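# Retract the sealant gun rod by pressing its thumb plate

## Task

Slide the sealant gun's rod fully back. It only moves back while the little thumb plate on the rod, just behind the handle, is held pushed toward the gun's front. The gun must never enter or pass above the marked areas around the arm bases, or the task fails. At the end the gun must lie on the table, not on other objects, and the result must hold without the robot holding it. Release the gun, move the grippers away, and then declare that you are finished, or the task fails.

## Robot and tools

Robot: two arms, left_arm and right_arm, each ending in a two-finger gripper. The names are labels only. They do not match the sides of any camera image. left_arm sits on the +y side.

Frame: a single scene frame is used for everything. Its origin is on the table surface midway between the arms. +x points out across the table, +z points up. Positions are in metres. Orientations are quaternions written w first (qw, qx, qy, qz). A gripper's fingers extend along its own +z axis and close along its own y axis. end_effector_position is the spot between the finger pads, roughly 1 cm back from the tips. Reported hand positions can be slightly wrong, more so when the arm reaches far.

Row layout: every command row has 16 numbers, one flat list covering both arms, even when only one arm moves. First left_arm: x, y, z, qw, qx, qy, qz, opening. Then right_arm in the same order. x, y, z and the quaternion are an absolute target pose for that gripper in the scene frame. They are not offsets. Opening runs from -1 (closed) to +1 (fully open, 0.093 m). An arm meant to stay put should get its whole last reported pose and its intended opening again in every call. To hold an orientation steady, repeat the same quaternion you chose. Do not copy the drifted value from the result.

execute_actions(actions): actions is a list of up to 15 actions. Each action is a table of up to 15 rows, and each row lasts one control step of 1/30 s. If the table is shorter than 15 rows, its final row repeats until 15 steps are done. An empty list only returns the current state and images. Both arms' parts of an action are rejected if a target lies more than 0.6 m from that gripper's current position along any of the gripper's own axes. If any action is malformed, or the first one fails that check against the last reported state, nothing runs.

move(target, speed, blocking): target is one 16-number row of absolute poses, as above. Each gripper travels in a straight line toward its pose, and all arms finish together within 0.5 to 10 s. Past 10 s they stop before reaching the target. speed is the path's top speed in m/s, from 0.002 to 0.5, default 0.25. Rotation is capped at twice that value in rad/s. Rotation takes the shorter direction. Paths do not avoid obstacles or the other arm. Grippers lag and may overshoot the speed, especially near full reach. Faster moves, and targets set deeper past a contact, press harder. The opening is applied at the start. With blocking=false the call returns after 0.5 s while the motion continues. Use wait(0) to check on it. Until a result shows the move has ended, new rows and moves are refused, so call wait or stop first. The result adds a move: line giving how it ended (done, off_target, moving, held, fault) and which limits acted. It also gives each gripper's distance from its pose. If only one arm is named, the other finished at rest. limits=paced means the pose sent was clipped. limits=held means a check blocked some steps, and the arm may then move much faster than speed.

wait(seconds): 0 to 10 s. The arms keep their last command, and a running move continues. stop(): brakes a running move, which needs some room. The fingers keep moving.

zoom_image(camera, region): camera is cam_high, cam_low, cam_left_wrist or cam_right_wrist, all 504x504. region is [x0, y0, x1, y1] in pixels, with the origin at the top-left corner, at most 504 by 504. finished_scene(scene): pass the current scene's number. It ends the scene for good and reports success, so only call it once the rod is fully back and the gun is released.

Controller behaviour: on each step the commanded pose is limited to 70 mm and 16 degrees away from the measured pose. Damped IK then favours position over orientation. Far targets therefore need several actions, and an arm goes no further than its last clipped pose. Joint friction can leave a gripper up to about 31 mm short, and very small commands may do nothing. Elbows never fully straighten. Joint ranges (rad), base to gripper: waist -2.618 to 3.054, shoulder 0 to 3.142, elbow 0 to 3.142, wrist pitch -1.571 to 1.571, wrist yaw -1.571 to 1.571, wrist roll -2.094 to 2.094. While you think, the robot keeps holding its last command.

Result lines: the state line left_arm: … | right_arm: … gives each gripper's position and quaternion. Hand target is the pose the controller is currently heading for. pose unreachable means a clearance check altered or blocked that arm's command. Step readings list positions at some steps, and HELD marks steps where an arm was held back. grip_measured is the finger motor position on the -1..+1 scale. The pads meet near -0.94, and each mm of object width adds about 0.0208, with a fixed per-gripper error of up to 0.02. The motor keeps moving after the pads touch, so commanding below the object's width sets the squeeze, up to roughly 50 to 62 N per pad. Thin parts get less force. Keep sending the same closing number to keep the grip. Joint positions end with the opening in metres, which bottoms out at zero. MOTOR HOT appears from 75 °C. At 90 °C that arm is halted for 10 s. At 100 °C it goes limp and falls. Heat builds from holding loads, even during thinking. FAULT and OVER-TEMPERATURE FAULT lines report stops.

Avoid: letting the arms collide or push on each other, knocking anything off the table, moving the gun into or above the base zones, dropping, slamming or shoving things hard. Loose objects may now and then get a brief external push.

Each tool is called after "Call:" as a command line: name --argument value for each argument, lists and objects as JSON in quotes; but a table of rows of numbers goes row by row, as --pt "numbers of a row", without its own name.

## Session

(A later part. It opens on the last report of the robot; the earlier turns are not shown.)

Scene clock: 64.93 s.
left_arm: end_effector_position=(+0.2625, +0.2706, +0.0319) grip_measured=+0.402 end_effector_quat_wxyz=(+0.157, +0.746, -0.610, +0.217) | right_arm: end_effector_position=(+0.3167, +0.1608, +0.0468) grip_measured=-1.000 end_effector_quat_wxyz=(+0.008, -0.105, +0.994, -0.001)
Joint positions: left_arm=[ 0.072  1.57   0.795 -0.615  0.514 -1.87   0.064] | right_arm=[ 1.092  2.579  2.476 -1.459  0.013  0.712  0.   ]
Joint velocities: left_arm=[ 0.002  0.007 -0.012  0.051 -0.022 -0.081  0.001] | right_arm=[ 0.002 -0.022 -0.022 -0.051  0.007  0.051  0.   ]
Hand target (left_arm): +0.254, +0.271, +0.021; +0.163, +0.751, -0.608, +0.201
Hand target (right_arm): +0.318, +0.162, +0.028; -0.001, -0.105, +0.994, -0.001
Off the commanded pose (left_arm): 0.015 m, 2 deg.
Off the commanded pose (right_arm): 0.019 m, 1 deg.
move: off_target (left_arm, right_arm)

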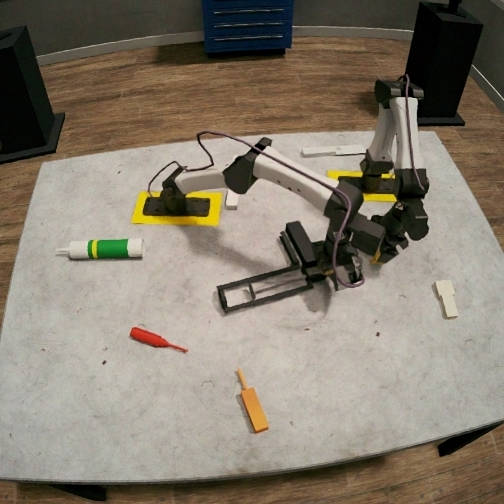

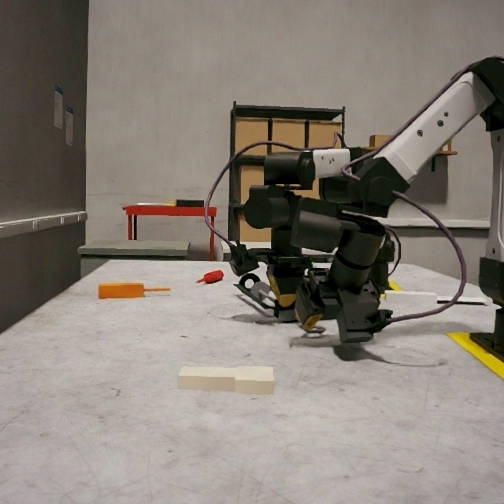

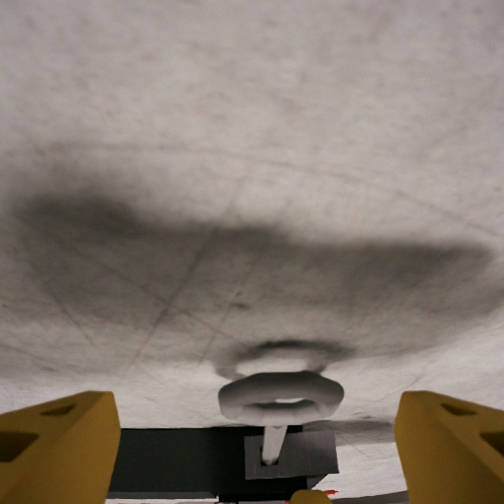

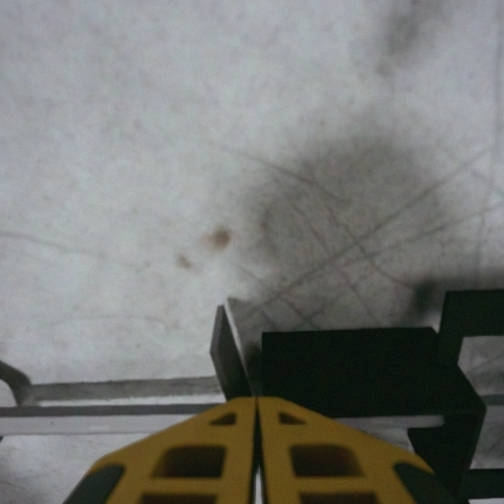

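Call:
move --target '[0.262,0.265,0.018,-0.163,-0.751,0.608,-0.201,0.4,0.325,0.16,0.064,0,-0.105,0.995,0,-1]' --speed 0.05

Call:
move --target '[0.262,0.265,0.018,-0.163,-0.751,0.608,-0.201,0.4,0.325,0.16,0.058,0,-0.105,0.995,0,-0.2]'

Call:
move --target '[0.262,0.265,0.018,-0.163,-0.751,0.608,-0.201,0.4,0.325,0.16,0.024,0,-0.105,0.995,0,-0.2]' --speed 0.04

Call:
zoom_image --camera "cam_low" --region '[230, 220, 390, 350]'

Scene clock: 70.43 s.
left_arm: end_effector_position=(+0.2632, +0.2655, +0.0239) grip_measured=+0.402 end_effector_quat_wxyz=(+0.163, +0.749, -0.607, +0.209) | right_arm: end_effector_position=(+0.3239, +0.1633, +0.0722) grip_measured=-1.000 end_effector_quat_wxyz=(+0.021, -0.106, +0.994, +0.014)
Joint positions: left_arm=[ 0.053  1.604  0.795 -0.59   0.511 -1.894  0.064] | right_arm=[ 1.083  2.598  2.615 -1.539  0.011  0.702  0.   ]
Joint velocities: left_arm=[-0.007 -0.012  0.017  0.007 -0.037 -0.007  0.001] | right_arm=[-0.002  0.012 -0.002  0.022 -0.022 -0.007  0.   ]
Hand target (left_arm): +0.262, +0.265, +0.018; +0.163, +0.751, -0.608, +0.201
Hand target (right_arm): +0.325, +0.160, +0.064; +0.008, -0.105, +0.994, +0.008
Off the commanded pose (left_arm): 0.006 m, 1 deg.
Off the commanded pose (right_arm): 0.009 m, 3 deg.
joint sent to its limit (right arm) — the command would take joint 4 (wrist pitch) past its lower limit, so that joint was sent only as far as its limit.
move: off_target (right_arm)

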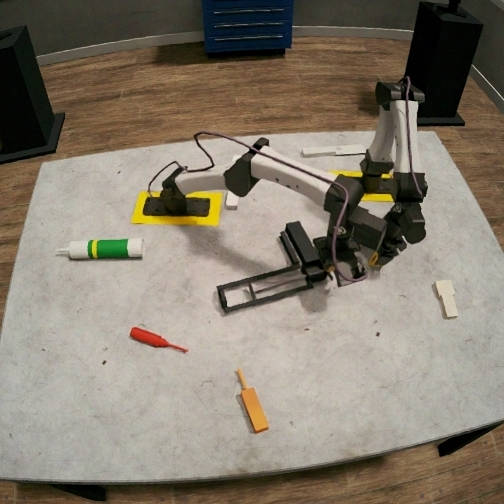

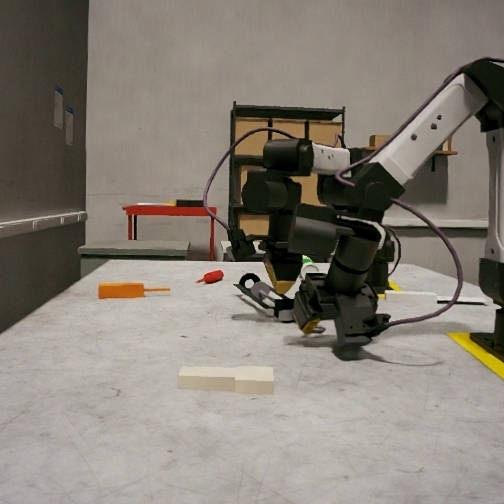

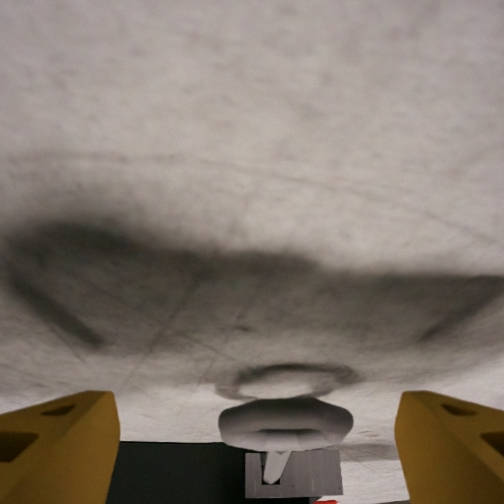

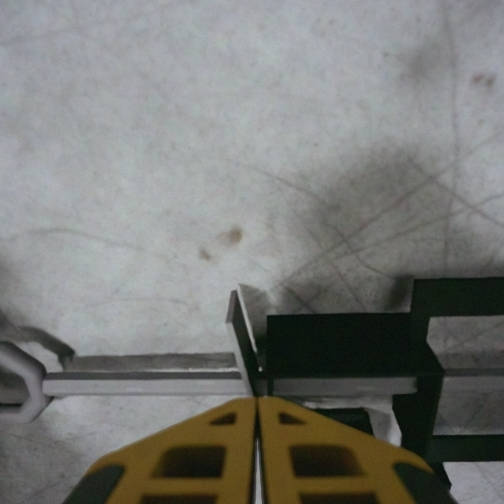

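Scene clock: 71.23 s.
left_arm: end_effector_position=(+0.2634, +0.2655, +0.0239) grip_measured=+0.402 end_effector_quat_wxyz=(+0.163, +0.749, -0.607, +0.209) | right_arm: end_effector_position=(+0.3236, +0.1632, +0.0644) grip_measured=-0.203 end_effector_quat_wxyz=(+0.016, -0.106, +0.994, +0.009)
Joint positions: left_arm=[ 0.053  1.604  0.795 -0.589  0.511 -1.894  0.064] | right_arm=[ 1.083  2.617  2.62  -1.54   0.01   0.701  0.035]
Joint velocities: left_arm=[-0.012  0.007  0.007 -0.051  0.022  0.022 -0.   ] | right_arm=[-0.012 -0.022 -0.002 -0.081 -0.037 -0.037 -0.003]
Hand target (left_arm): +0.262, +0.265, +0.018; +0.163, +0.751, -0.608, +0.201
Hand target (right_arm): +0.325, +0.160, +0.058; +0.004, -0.105, +0.994, +0.005
Off the commanded pose (left_arm): 0.006 m, 1 deg.
Off the commanded pose (right_arm): 0.007 m, 2 deg.
joint sent to its limit (right arm) — the command would take joint 4 (wrist pitch) past its lower limit, so that joint was sent only as far as its limit.
move: done

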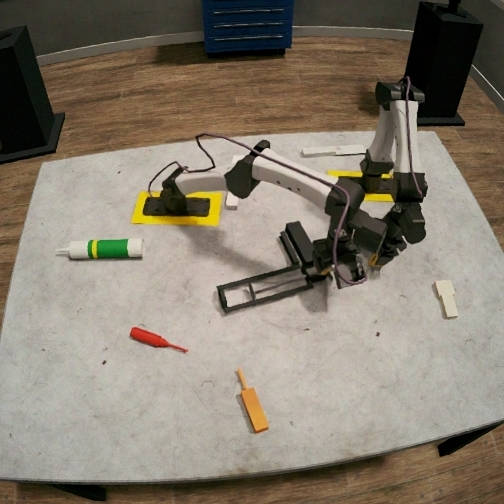

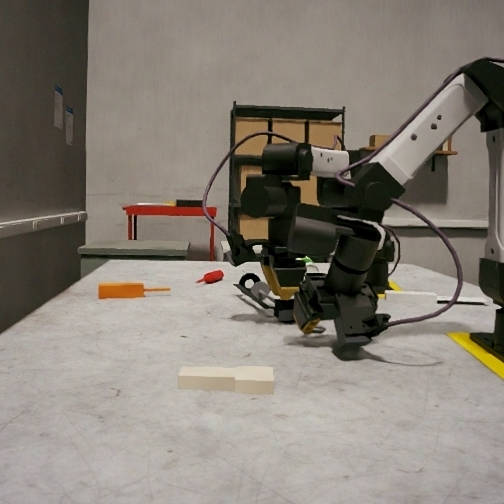

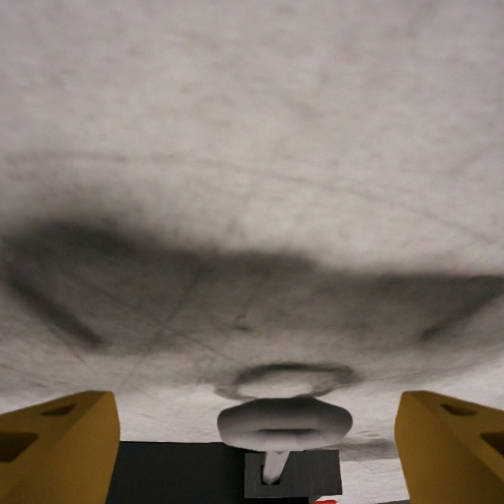

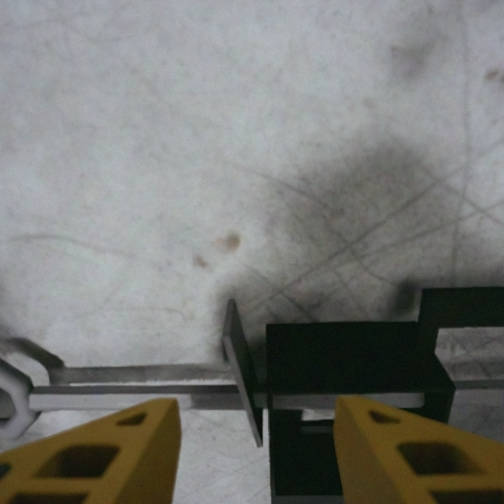

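Scene clock: 72.47 s.
left_arm: end_effector_position=(+0.2634, +0.2655, +0.0239) grip_measured=+0.402 end_effector_quat_wxyz=(+0.163, +0.749, -0.607, +0.209) | right_arm: end_effector_position=(+0.3221, +0.1612, +0.0467) grip_measured=-0.202 end_effector_quat_wxyz=(+0.010, -0.107, +0.994, +0.003)
Joint positions: left_arm=[ 0.053  1.604  0.795 -0.589  0.511 -1.894  0.064] | right_arm=[ 1.083  2.593  2.504 -1.463  0.01   0.701  0.035]
Joint velocities: left_arm=[-0.012 -0.012  0.007  0.022  0.037 -0.037  0.   ] | right_arm=[ 0.007 -0.017 -0.037  0.007  0.051  0.007 -0.002]
Hand target (left_arm): +0.262, +0.265, +0.018; +0.163, +0.751, -0.608, +0.201
Hand target (right_arm): +0.325, +0.160, +0.024; -0.001, -0.105, +0.994, -0.001
Off the commanded pose (left_arm): 0.006 m, 1 deg.
Off the commanded pose (right_arm): 0.023 m, 1 deg.
move: off_target (right_arm)

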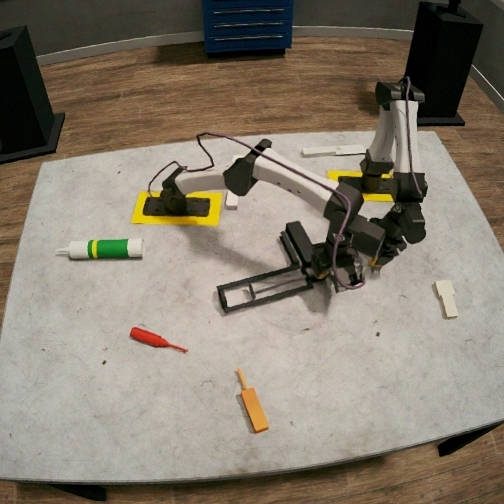

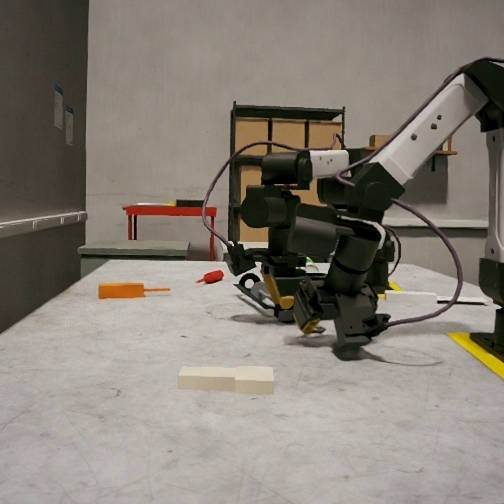

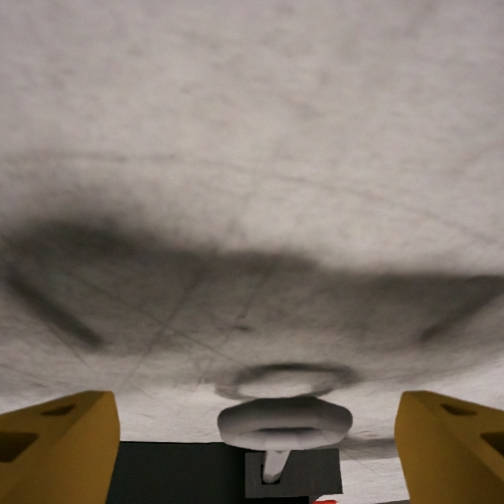

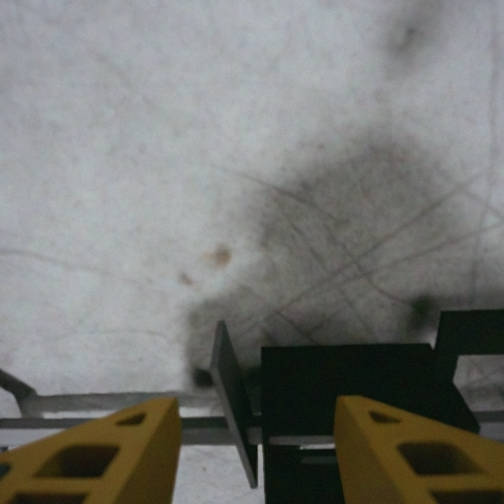

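Region (230, 220, 390, 350) of cam_low's 504x504 image, scaled by 3.150, with more detail than that image has; it fills the top 410 rows of this view, and the rest is white.

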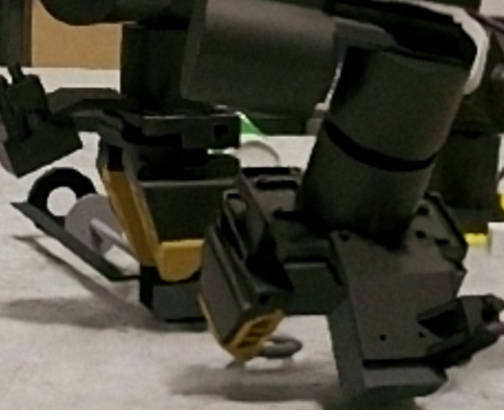

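Call:
move --target '[0.266,0.262,0.018,-0.163,-0.751,0.608,-0.201,0.4,0.301,0.156,0.06,0,-0.105,0.995,0,-0.2]' --speed 0.05

Call:
move --target '[0.266,0.262,0.018,-0.163,-0.751,0.608,-0.201,0.4,0.301,0.156,0.026,0,-0.105,0.995,0,-0.2]' --speed 0.04

Scene clock: 81.53 s.
left_arm: end_effector_position=(+0.2620, +0.2629, +0.0201) grip_measured=+0.402 end_effector_quat_wxyz=(+0.167, +0.751, -0.606, +0.203) | right_arm: end_effector_position=(+0.3076, +0.1548, +0.0597) grip_measured=-0.202 end_effector_quat_wxyz=(+0.005, -0.104, +0.995, -0.001)
Joint positions: left_arm=[ 0.042  1.619  0.795 -0.584  0.51  -1.906  0.064] | right_arm=[ 1.098  2.516  2.412 -1.462  0.009  0.721  0.035]
Joint velocities: left_arm=[ 0.012 -0.002  0.017 -0.066  0.066 -0.007 -0.   ] | right_arm=[-0.007  0.027 -0.017 -0.007  0.022  0.022 -0.001]
Hand target (left_arm): +0.266, +0.262, +0.018; +0.163, +0.751, -0.608, +0.201
Hand target (right_arm): +0.301, +0.156, +0.060; -0.000, -0.105, +0.994, -0.000
Off the commanded pose (left_arm): 0.005 m, 1 deg.
Off the commanded pose (right_arm): 0.007 m, 1 deg.
move: done

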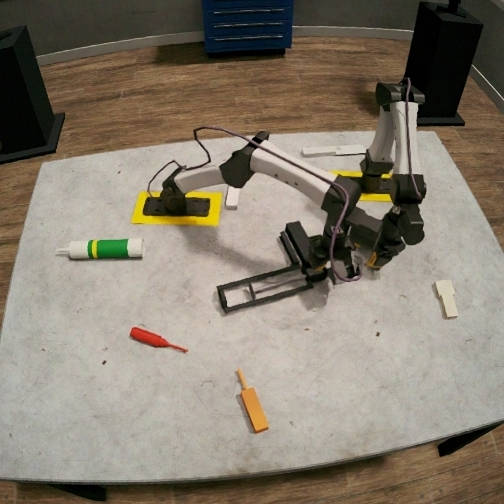

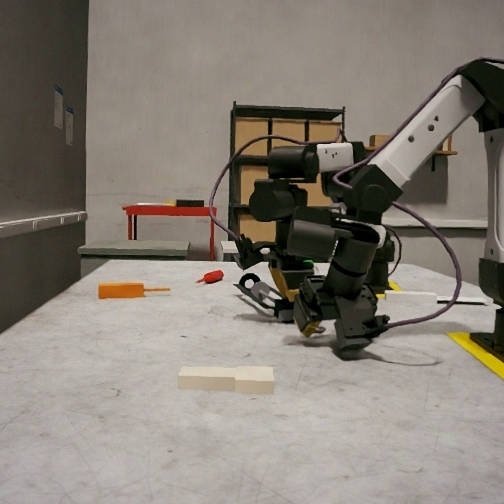

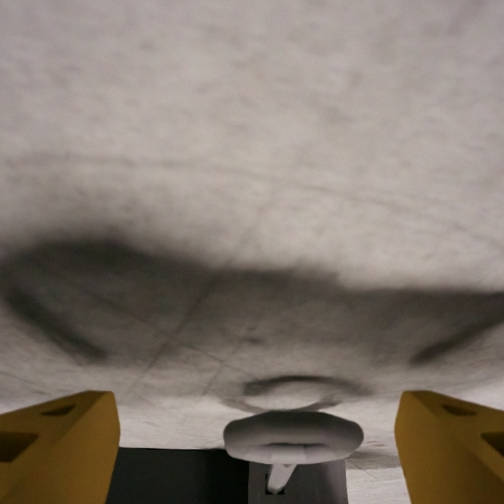

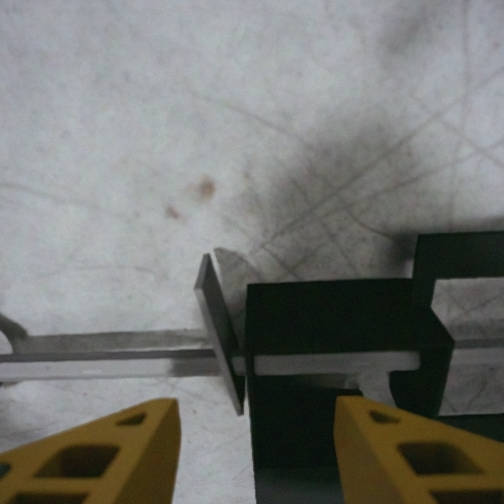

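Scene clock: 82.63 s.
left_arm: end_effector_position=(+0.2623, +0.2629, +0.0202) grip_measured=+0.402 end_effector_quat_wxyz=(+0.167, +0.751, -0.606, +0.204) | right_arm: end_effector_position=(+0.3049, +0.1514, +0.0354) grip_measured=-0.202 end_effector_quat_wxyz=(+0.001, -0.104, +0.995, -0.005)
Joint positions: left_arm=[ 0.042  1.619  0.795 -0.583  0.51  -1.906  0.064] | right_arm=[ 1.098  2.49   2.267 -1.353  0.008  0.721  0.035]
Joint velocities: left_arm=[ 0.012 -0.007  0.007 -0.081 -0.081 -0.022 -0.   ] | right_arm=[-0.012 -0.007 -0.017 -0.051  0.022 -0.022 -0.   ]
Hand target (left_arm): +0.266, +0.262, +0.018; +0.163, +0.751, -0.608, +0.201
Hand target (right_arm): +0.301, +0.156, +0.026; -0.001, -0.105, +0.994, -0.001
Off the commanded pose (left_arm): 0.004 m, 1 deg.
Off the commanded pose (right_arm): 0.011 m, 1 deg.
move: off_target (right_arm)

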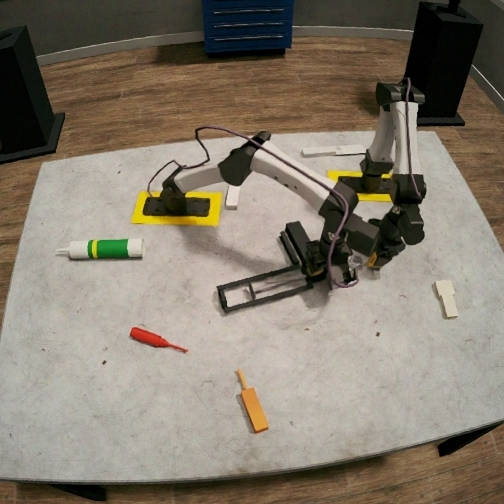

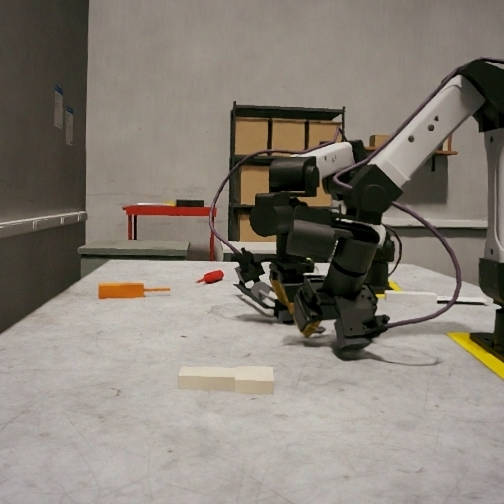

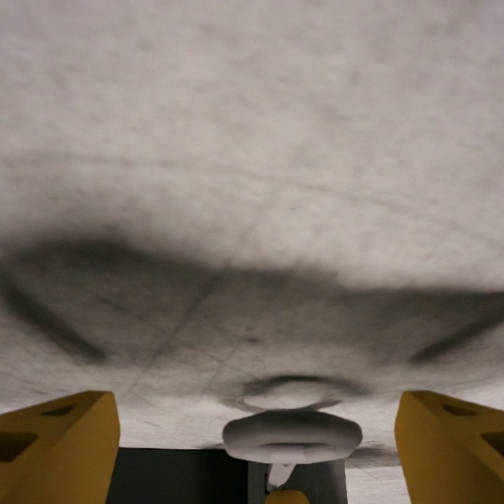

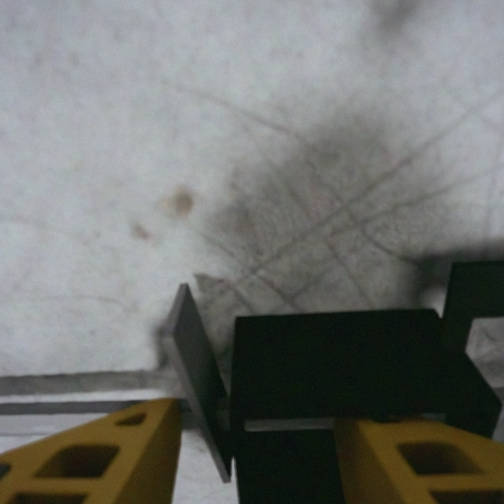

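Call:
move --target '[0.278,0.252,0.022,-0.163,-0.751,0.608,-0.201,0.4,0.305,0.154,0.03,0,-0.105,0.995,0,-1]' --speed 0.04

Call:
move --target '[0.278,0.252,0.022,-0.163,-0.751,0.608,-0.201,-0.5,0.305,0.154,0.03,0,-0.105,0.995,0,-1]'

Call:
zoom_image --camera "cam_low" --region '[230, 250, 390, 370]'

Scene clock: 86.40 s.
left_arm: end_effector_position=(+0.2703, +0.2534, +0.0216) grip_measured=+0.402 end_effector_quat_wxyz=(+0.169, +0.751, -0.606, +0.201) | right_arm: end_effector_position=(+0.3054, +0.1528, +0.0355) grip_measured=-0.992 end_effector_quat_wxyz=(+0.003, -0.105, +0.994, -0.002)
Joint positions: left_arm=[ 0.009  1.649  0.835 -0.582  0.505 -1.942  0.064] | right_arm=[ 1.099  2.49   2.266 -1.347  0.008  0.72   0.   ]
Joint velocities: left_arm=[-0.022 -0.002  0.002  0.095  0.066  0.037 -0.001] | right_arm=[-0.002 -0.002 -0.002  0.037 -0.022  0.066  0.   ]
Hand target (left_arm): +0.278, +0.252, +0.022; +0.163, +0.751, -0.608, +0.201
Hand target (right_arm): +0.305, +0.154, +0.030; -0.000, -0.105, +0.994, +0.000
Off the commanded pose (left_arm): 0.008 m, 1 deg.
Off the commanded pose (right_arm): 0.006 m, 0 deg.
move: done

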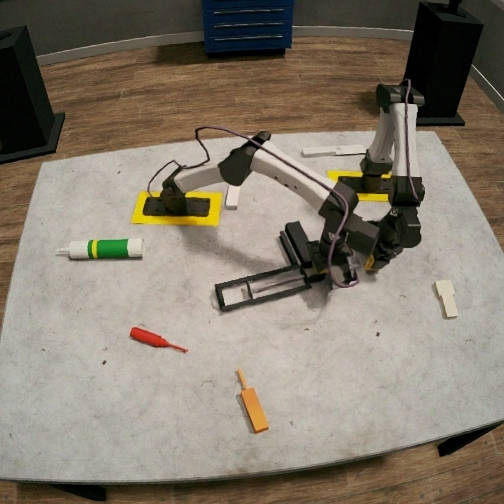

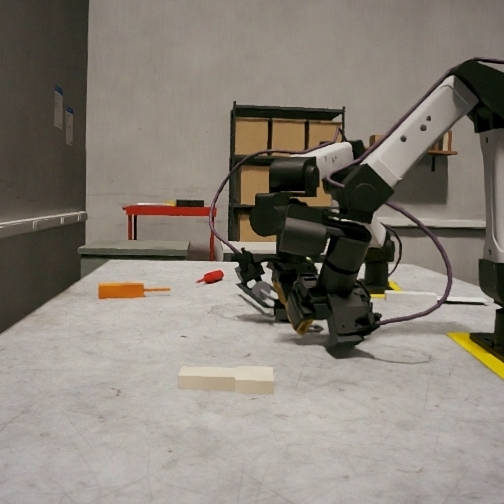

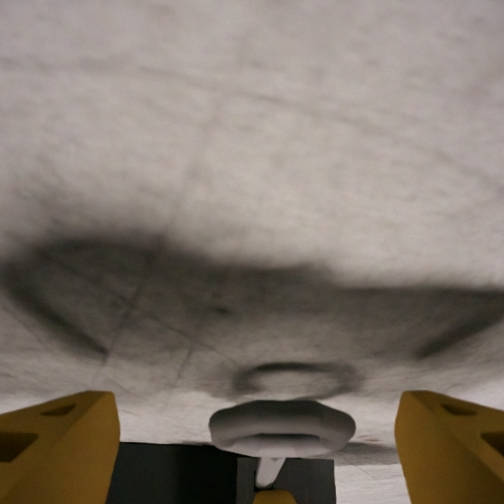

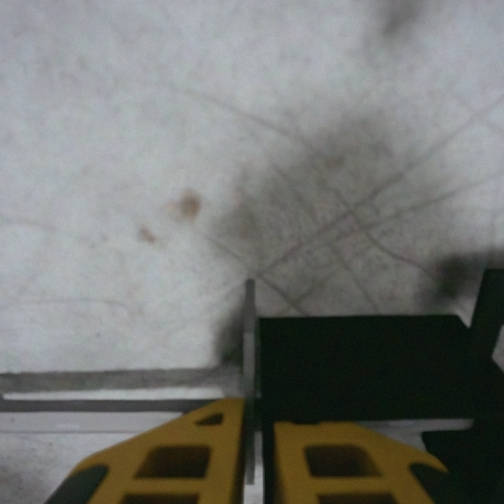

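Scene clock: 87.10 s.
left_arm: end_effector_position=(+0.2740, +0.2539, +0.0218) grip_measured=-0.498 end_effector_quat_wxyz=(+0.163, +0.751, -0.606, +0.206) | right_arm: end_effector_position=(+0.3050, +0.1529, +0.0355) grip_measured=-0.992 end_effector_quat_wxyz=(+0.002, -0.108, +0.994, -0.002)
Joint positions: left_arm=[ 0.01   1.649  0.835 -0.566  0.499 -1.944  0.021] | right_arm=[ 1.099  2.49   2.266 -1.348  0.006  0.713  0.   ]
Joint velocities: left_arm=[-0.007  0.007 -0.012 -0.037  0.022 -0.051  0.   ] | right_arm=[-0.012  0.007 -0.012  0.007 -0.007  0.037  0.   ]
Hand target (left_arm): +0.278, +0.252, +0.022; +0.163, +0.751, -0.608, +0.201
Hand target (right_arm): +0.305, +0.154, +0.030; +0.000, -0.105, +0.994, -0.000
Off the commanded pose (left_arm): 0.004 m, 1 deg.
Off the commanded pose (right_arm): 0.006 m, 1 deg.
move: done

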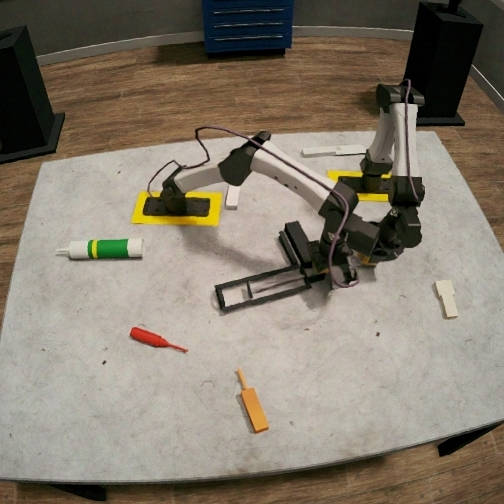

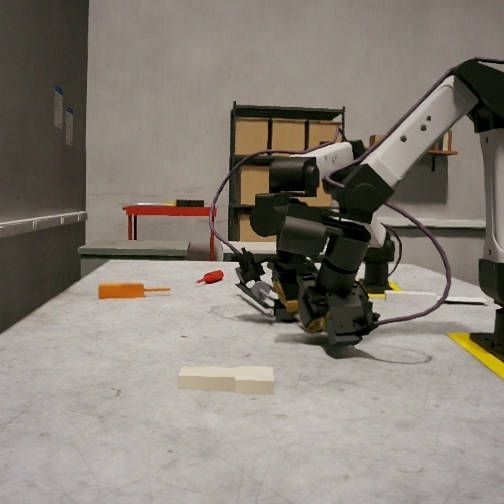

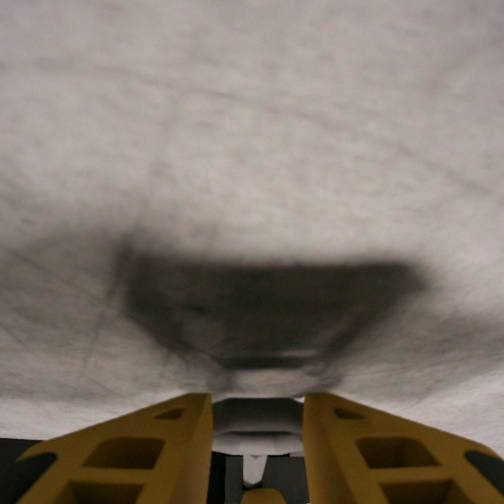

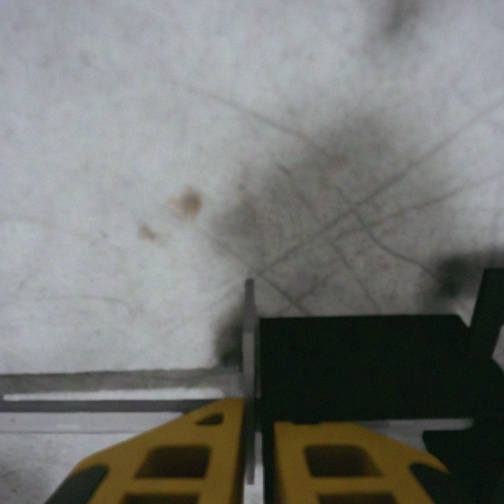

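Region (230, 250, 390, 370) of cam_low's 504x504 image, scaled by 3.150, with more detail than that image has; it fills the top 378 rows of this view, and the rest is white.

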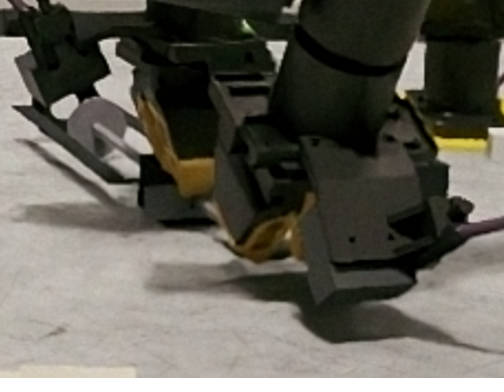

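Call:
move --target '[0.266,0.303,0.024,-0.163,-0.751,0.608,-0.201,-0.6,0.305,0.154,0.03,0,-0.105,0.995,0,-1]' --speed 0.05

Scene clock: 90.53 s.
left_arm: end_effector_position=(+0.2641, +0.3019, +0.0191) grip_measured=-0.598 end_effector_quat_wxyz=(+0.163, +0.753, -0.608, +0.195) | right_arm: end_effector_position=(+0.3049, +0.1527, +0.0355) grip_measured=-0.992 end_effector_quat_wxyz=(+0.002, -0.108, +0.994, -0.002)
Joint positions: left_arm=[ 0.184  1.649  0.835 -0.681  0.508 -1.742  0.016] | right_arm=[ 1.099  2.49   2.266 -1.348  0.006  0.713  0.   ]
Joint velocities: left_arm=[ 0.017 -0.017 -0.012  0.051  0.037  0.095 -0.   ] | right_arm=[-0.007  0.002  0.012  0.007  0.007  0.022  0.   ]
Hand target (left_arm): +0.267, +0.303, +0.024; +0.163, +0.751, -0.608, +0.201
Hand target (right_arm): +0.305, +0.154, +0.030; -0.000, -0.105, +0.994, -0.000
Off the commanded pose (left_arm): 0.005 m, 1 deg.
Off the commanded pose (right_arm): 0.006 m, 1 deg.
move: done

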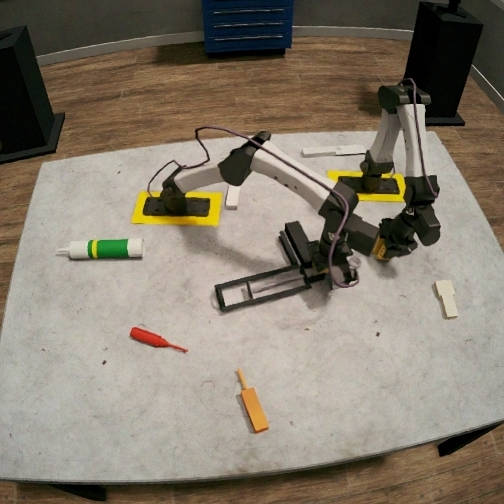

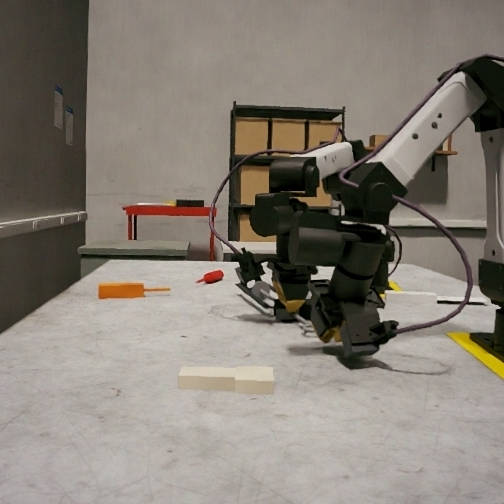

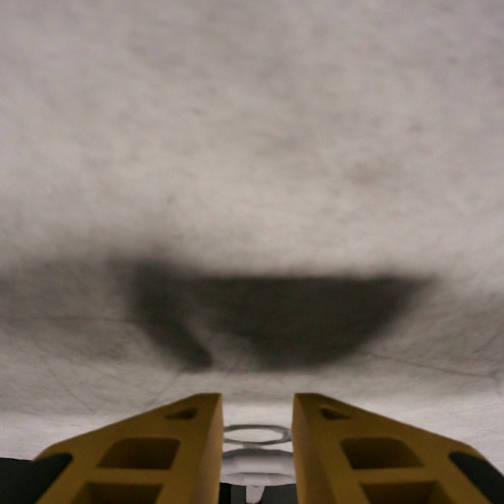

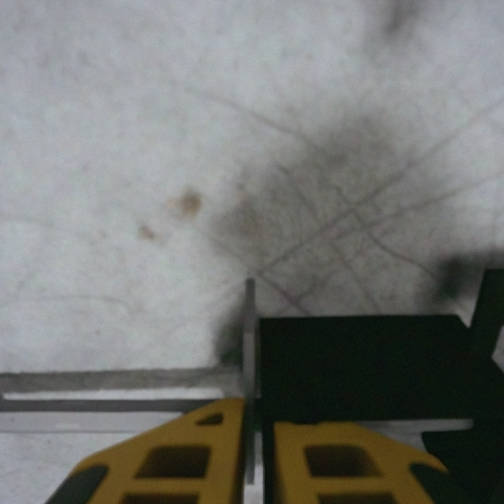

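Call:
move --target '[0.277,0.256,0.022,-0.163,-0.751,0.608,-0.201,0.2,0.305,0.154,0.03,0,-0.105,0.995,0,-1]' --speed 0.08

Call:
move --target '[0.283,0.232,0.016,-0.163,-0.751,0.608,-0.201,0.2,0.305,0.154,0.03,0,-0.105,0.995,0,-1]' --speed 0.04

Call:
zoom_image --camera "cam_low" --region '[230, 250, 390, 370]'

Scene clock: 94.67 s.
left_arm: end_effector_position=(+0.2688, +0.2573, +0.0212) grip_measured=+0.198 end_effector_quat_wxyz=(+0.171, +0.751, -0.607, +0.199) | right_arm: end_effector_position=(+0.3049, +0.1527, +0.0355) grip_measured=-0.992 end_effector_quat_wxyz=(+0.002, -0.108, +0.994, -0.002)
Joint positions: left_arm=[ 0.023  1.649  0.835 -0.595  0.507 -1.923  0.055] | right_arm=[ 1.099  2.49   2.266 -1.348  0.006  0.713  0.   ]
Joint velocities: left_arm=[-0.022  0.002 -0.002  0.037 -0.051 -0.037 -0.   ] | right_arm=[-0.017 -0.002 -0.017  0.051 -0.037 -0.066  0.   ]
Hand target (left_arm): +0.276, +0.256, +0.022; +0.163, +0.751, -0.608, +0.201
Hand target (right_arm): +0.305, +0.154, +0.030; -0.000, -0.105, +0.994, -0.000
Off the commanded pose (left_arm): 0.008 m, 1 deg.
Off the commanded pose (right_arm): 0.006 m, 1 deg.
move: done

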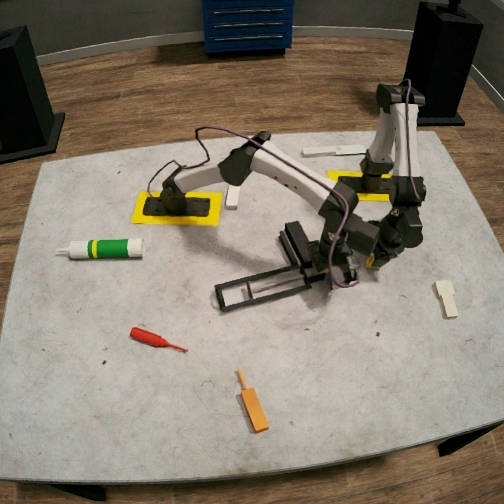

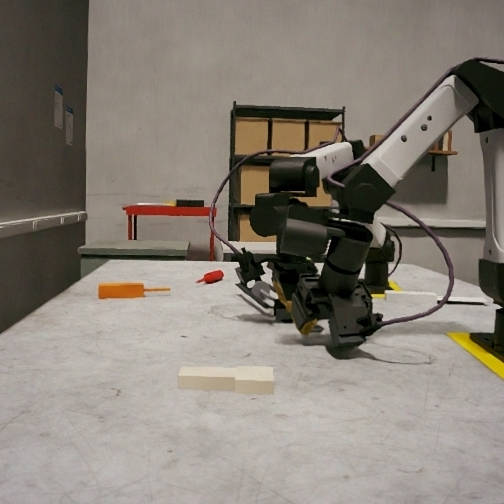

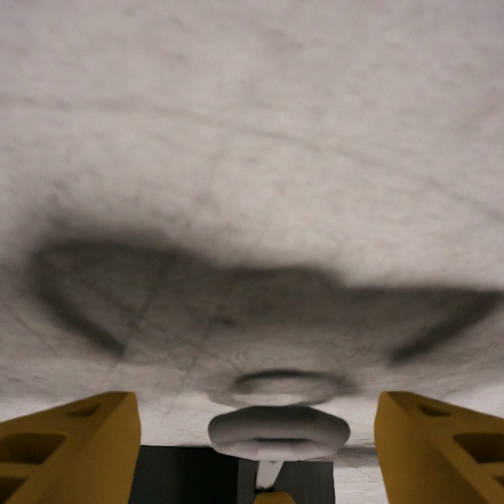

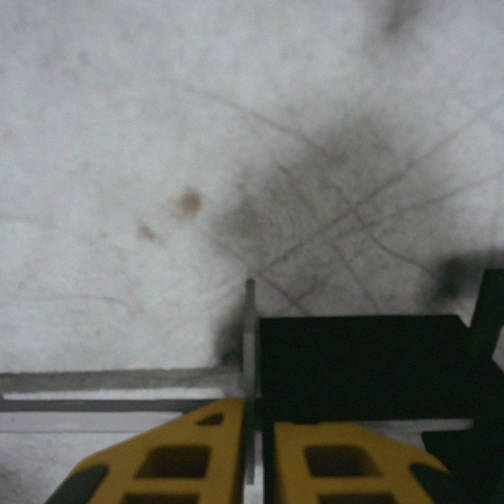

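Scene clock: 95.67 s.
left_arm: end_effector_position=(+0.2706, +0.2351, +0.0140) grip_measured=+0.198 end_effector_quat_wxyz=(+0.173, +0.752, -0.606, +0.194) | right_arm: end_effector_position=(+0.3049, +0.1527, +0.0355) grip_measured=-0.992 end_effector_quat_wxyz=(+0.002, -0.108, +0.994, -0.002)
Joint positions: left_arm=[-0.058  1.681  0.835 -0.53   0.492 -2.016  0.055] | right_arm=[ 1.099  2.49   2.266 -1.348  0.006  0.713  0.   ]
Joint velocities: left_arm=[ 0.002 -0.002  0.007 -0.066 -0.051 -0.007 -0.   ] | right_arm=[-0.007 -0.012 -0.002  0.022  0.007  0.022  0.   ]
Hand target (left_arm): +0.282, +0.232, +0.016; +0.163, +0.751, -0.608, +0.201
Hand target (right_arm): +0.305, +0.154, +0.030; -0.000, -0.105, +0.994, -0.000
Off the commanded pose (left_arm): 0.013 m, 1 deg.
Off the commanded pose (right_arm): 0.006 m, 1 deg.
move: off_target (left_arm)

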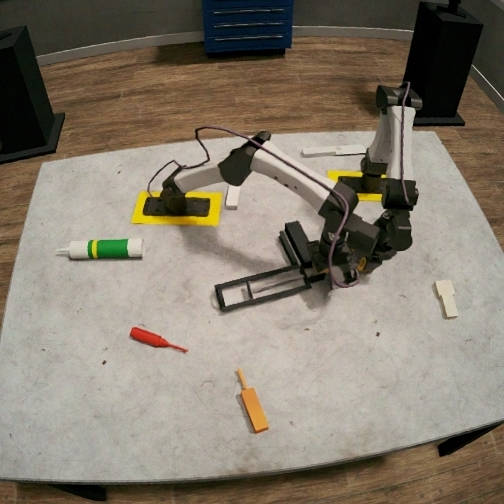

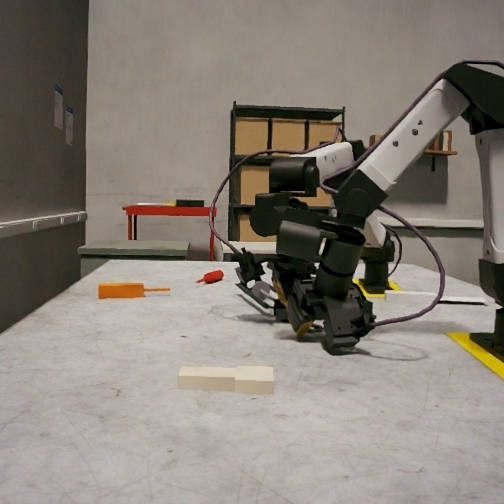

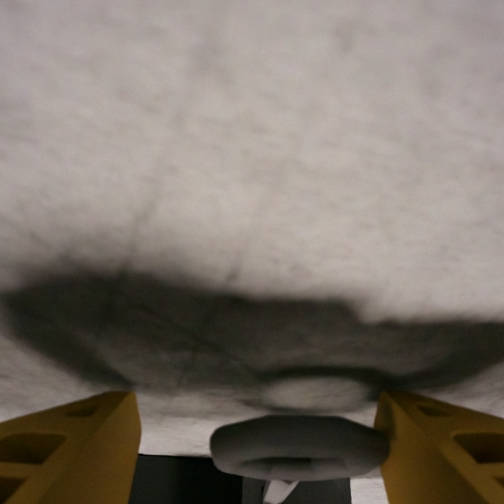

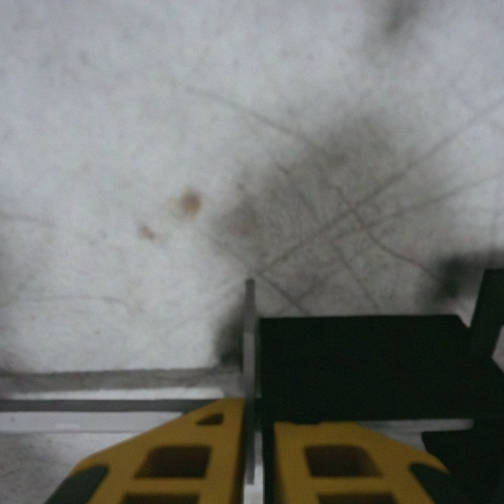

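Region (230, 250, 390, 370) of cam_low's 504x504 image, scaled by 3.150, with more detail than that image has; it fills the top 378 rows of this view, and the rest is white.

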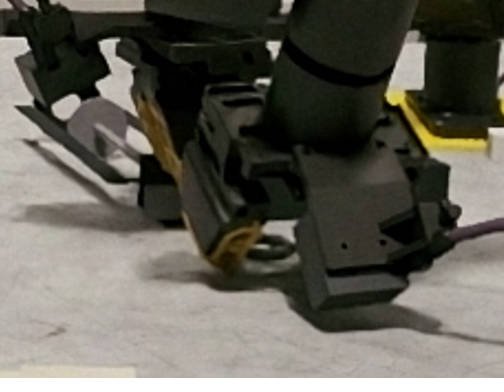

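Call:
move --target '[0.294,0.224,0.022,-0.163,-0.751,0.608,-0.201,0.2,0.305,0.154,0.03,0,-0.105,0.995,0,-1]' --speed 0.04

Call:
move --target '[0.29,0.224,0.022,-0.163,-0.751,0.608,-0.201,-0.6,0.305,0.154,0.03,0,-0.105,0.995,0,-1]'

Scene clock: 99.00 s.
left_arm: end_effector_position=(+0.2887, +0.2257, +0.0221) grip_measured=+0.198 end_effector_quat_wxyz=(+0.167, +0.750, -0.607, +0.204) | right_arm: end_effector_position=(+0.3049, +0.1527, +0.0355) grip_measured=-0.992 end_effector_quat_wxyz=(+0.002, -0.108, +0.994, -0.002)
Joint positions: left_arm=[-0.08   1.711  0.903 -0.532  0.486 -2.041  0.055] | right_arm=[ 1.099  2.49   2.266 -1.348  0.006  0.713  0.   ]
Joint velocities: left_arm=[ 0.002  0.002 -0.007 -0.007 -0.037 -0.051 -0.   ] | right_arm=[-0.002 -0.002  0.002 -0.081 -0.007  0.037  0.   ]
Hand target (left_arm): +0.294, +0.224, +0.022; +0.163, +0.751, -0.608, +0.201
Hand target (right_arm): +0.305, +0.154, +0.030; -0.000, -0.105, +0.994, -0.000
Off the commanded pose (left_arm): 0.006 m, 1 deg.
Off the commanded pose (right_arm): 0.006 m, 1 deg.
move: done

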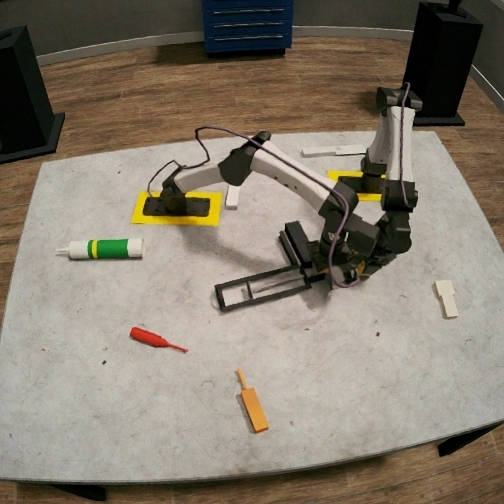

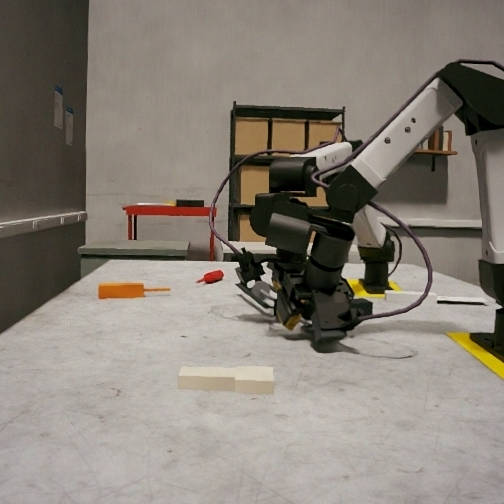

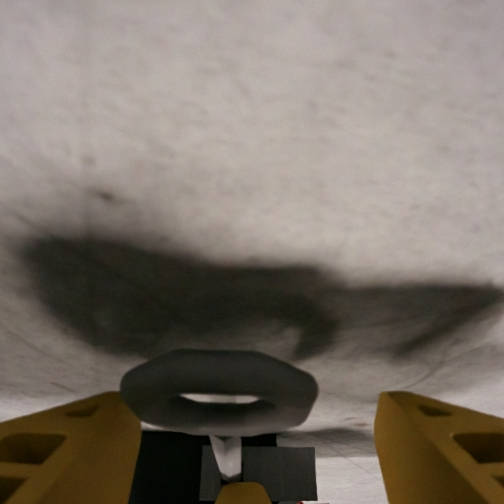

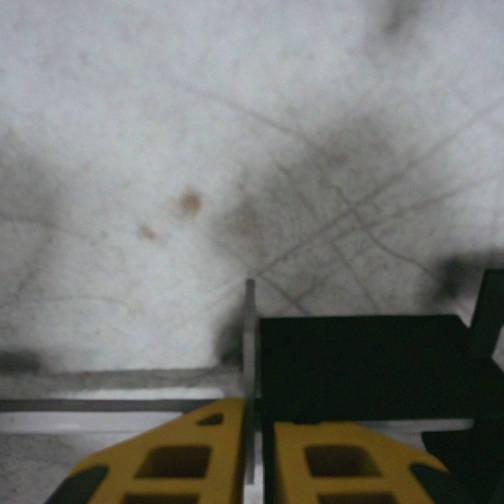

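Scene clock: 99.70 s.
left_arm: end_effector_position=(+0.2849, +0.2251, +0.0217) grip_measured=-0.345 end_effector_quat_wxyz=(+0.173, +0.752, -0.604, +0.198) | right_arm: end_effector_position=(+0.3062, +0.1530, +0.0355) grip_measured=-0.992 end_effector_quat_wxyz=(+0.004, -0.102, +0.995, -0.002)
Joint positions: left_arm=[-0.082  1.711  0.903 -0.547  0.491 -2.046  0.029] | right_arm=[ 1.098  2.49   2.266 -1.344  0.009  0.726  0.   ]
Joint velocities: left_arm=[-0.002  0.002  0.007 -0.095  0.007  0.022 -0.   ] | right_arm=[ 0.002 -0.017 -0.002 -0.022 -0.007  0.022  0.   ]
Hand target (left_arm): +0.290, +0.224, +0.022; +0.163, +0.751, -0.608, +0.201
Hand target (right_arm): +0.305, +0.154, +0.030; -0.000, -0.105, +0.994, -0.000
Off the commanded pose (left_arm): 0.005 m, 1 deg.
Off the commanded pose (right_arm): 0.006 m, 1 deg.
move: done

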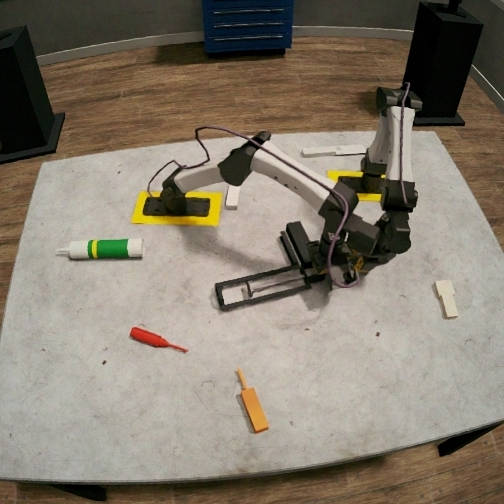

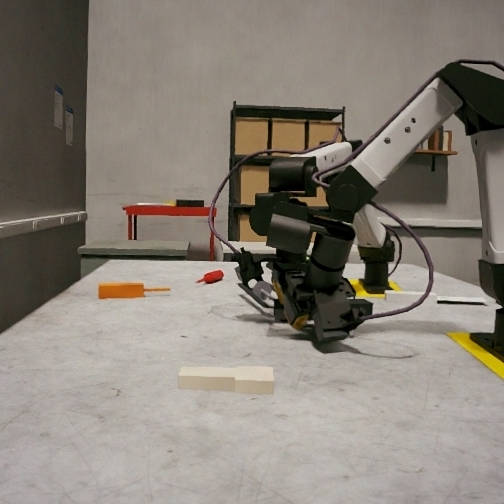

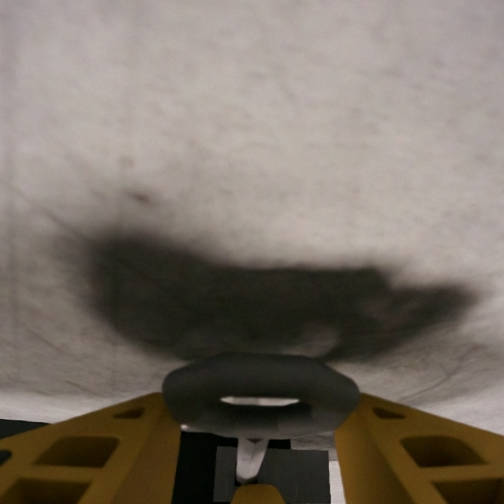

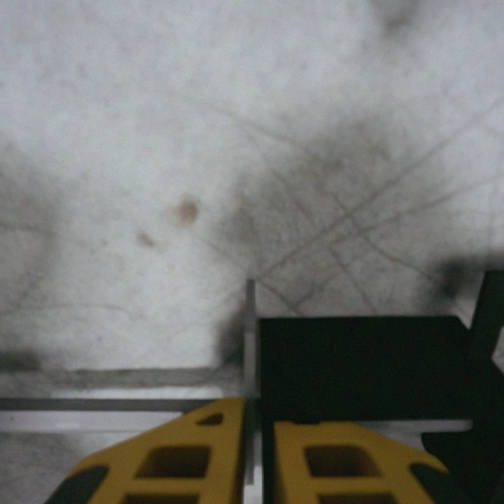

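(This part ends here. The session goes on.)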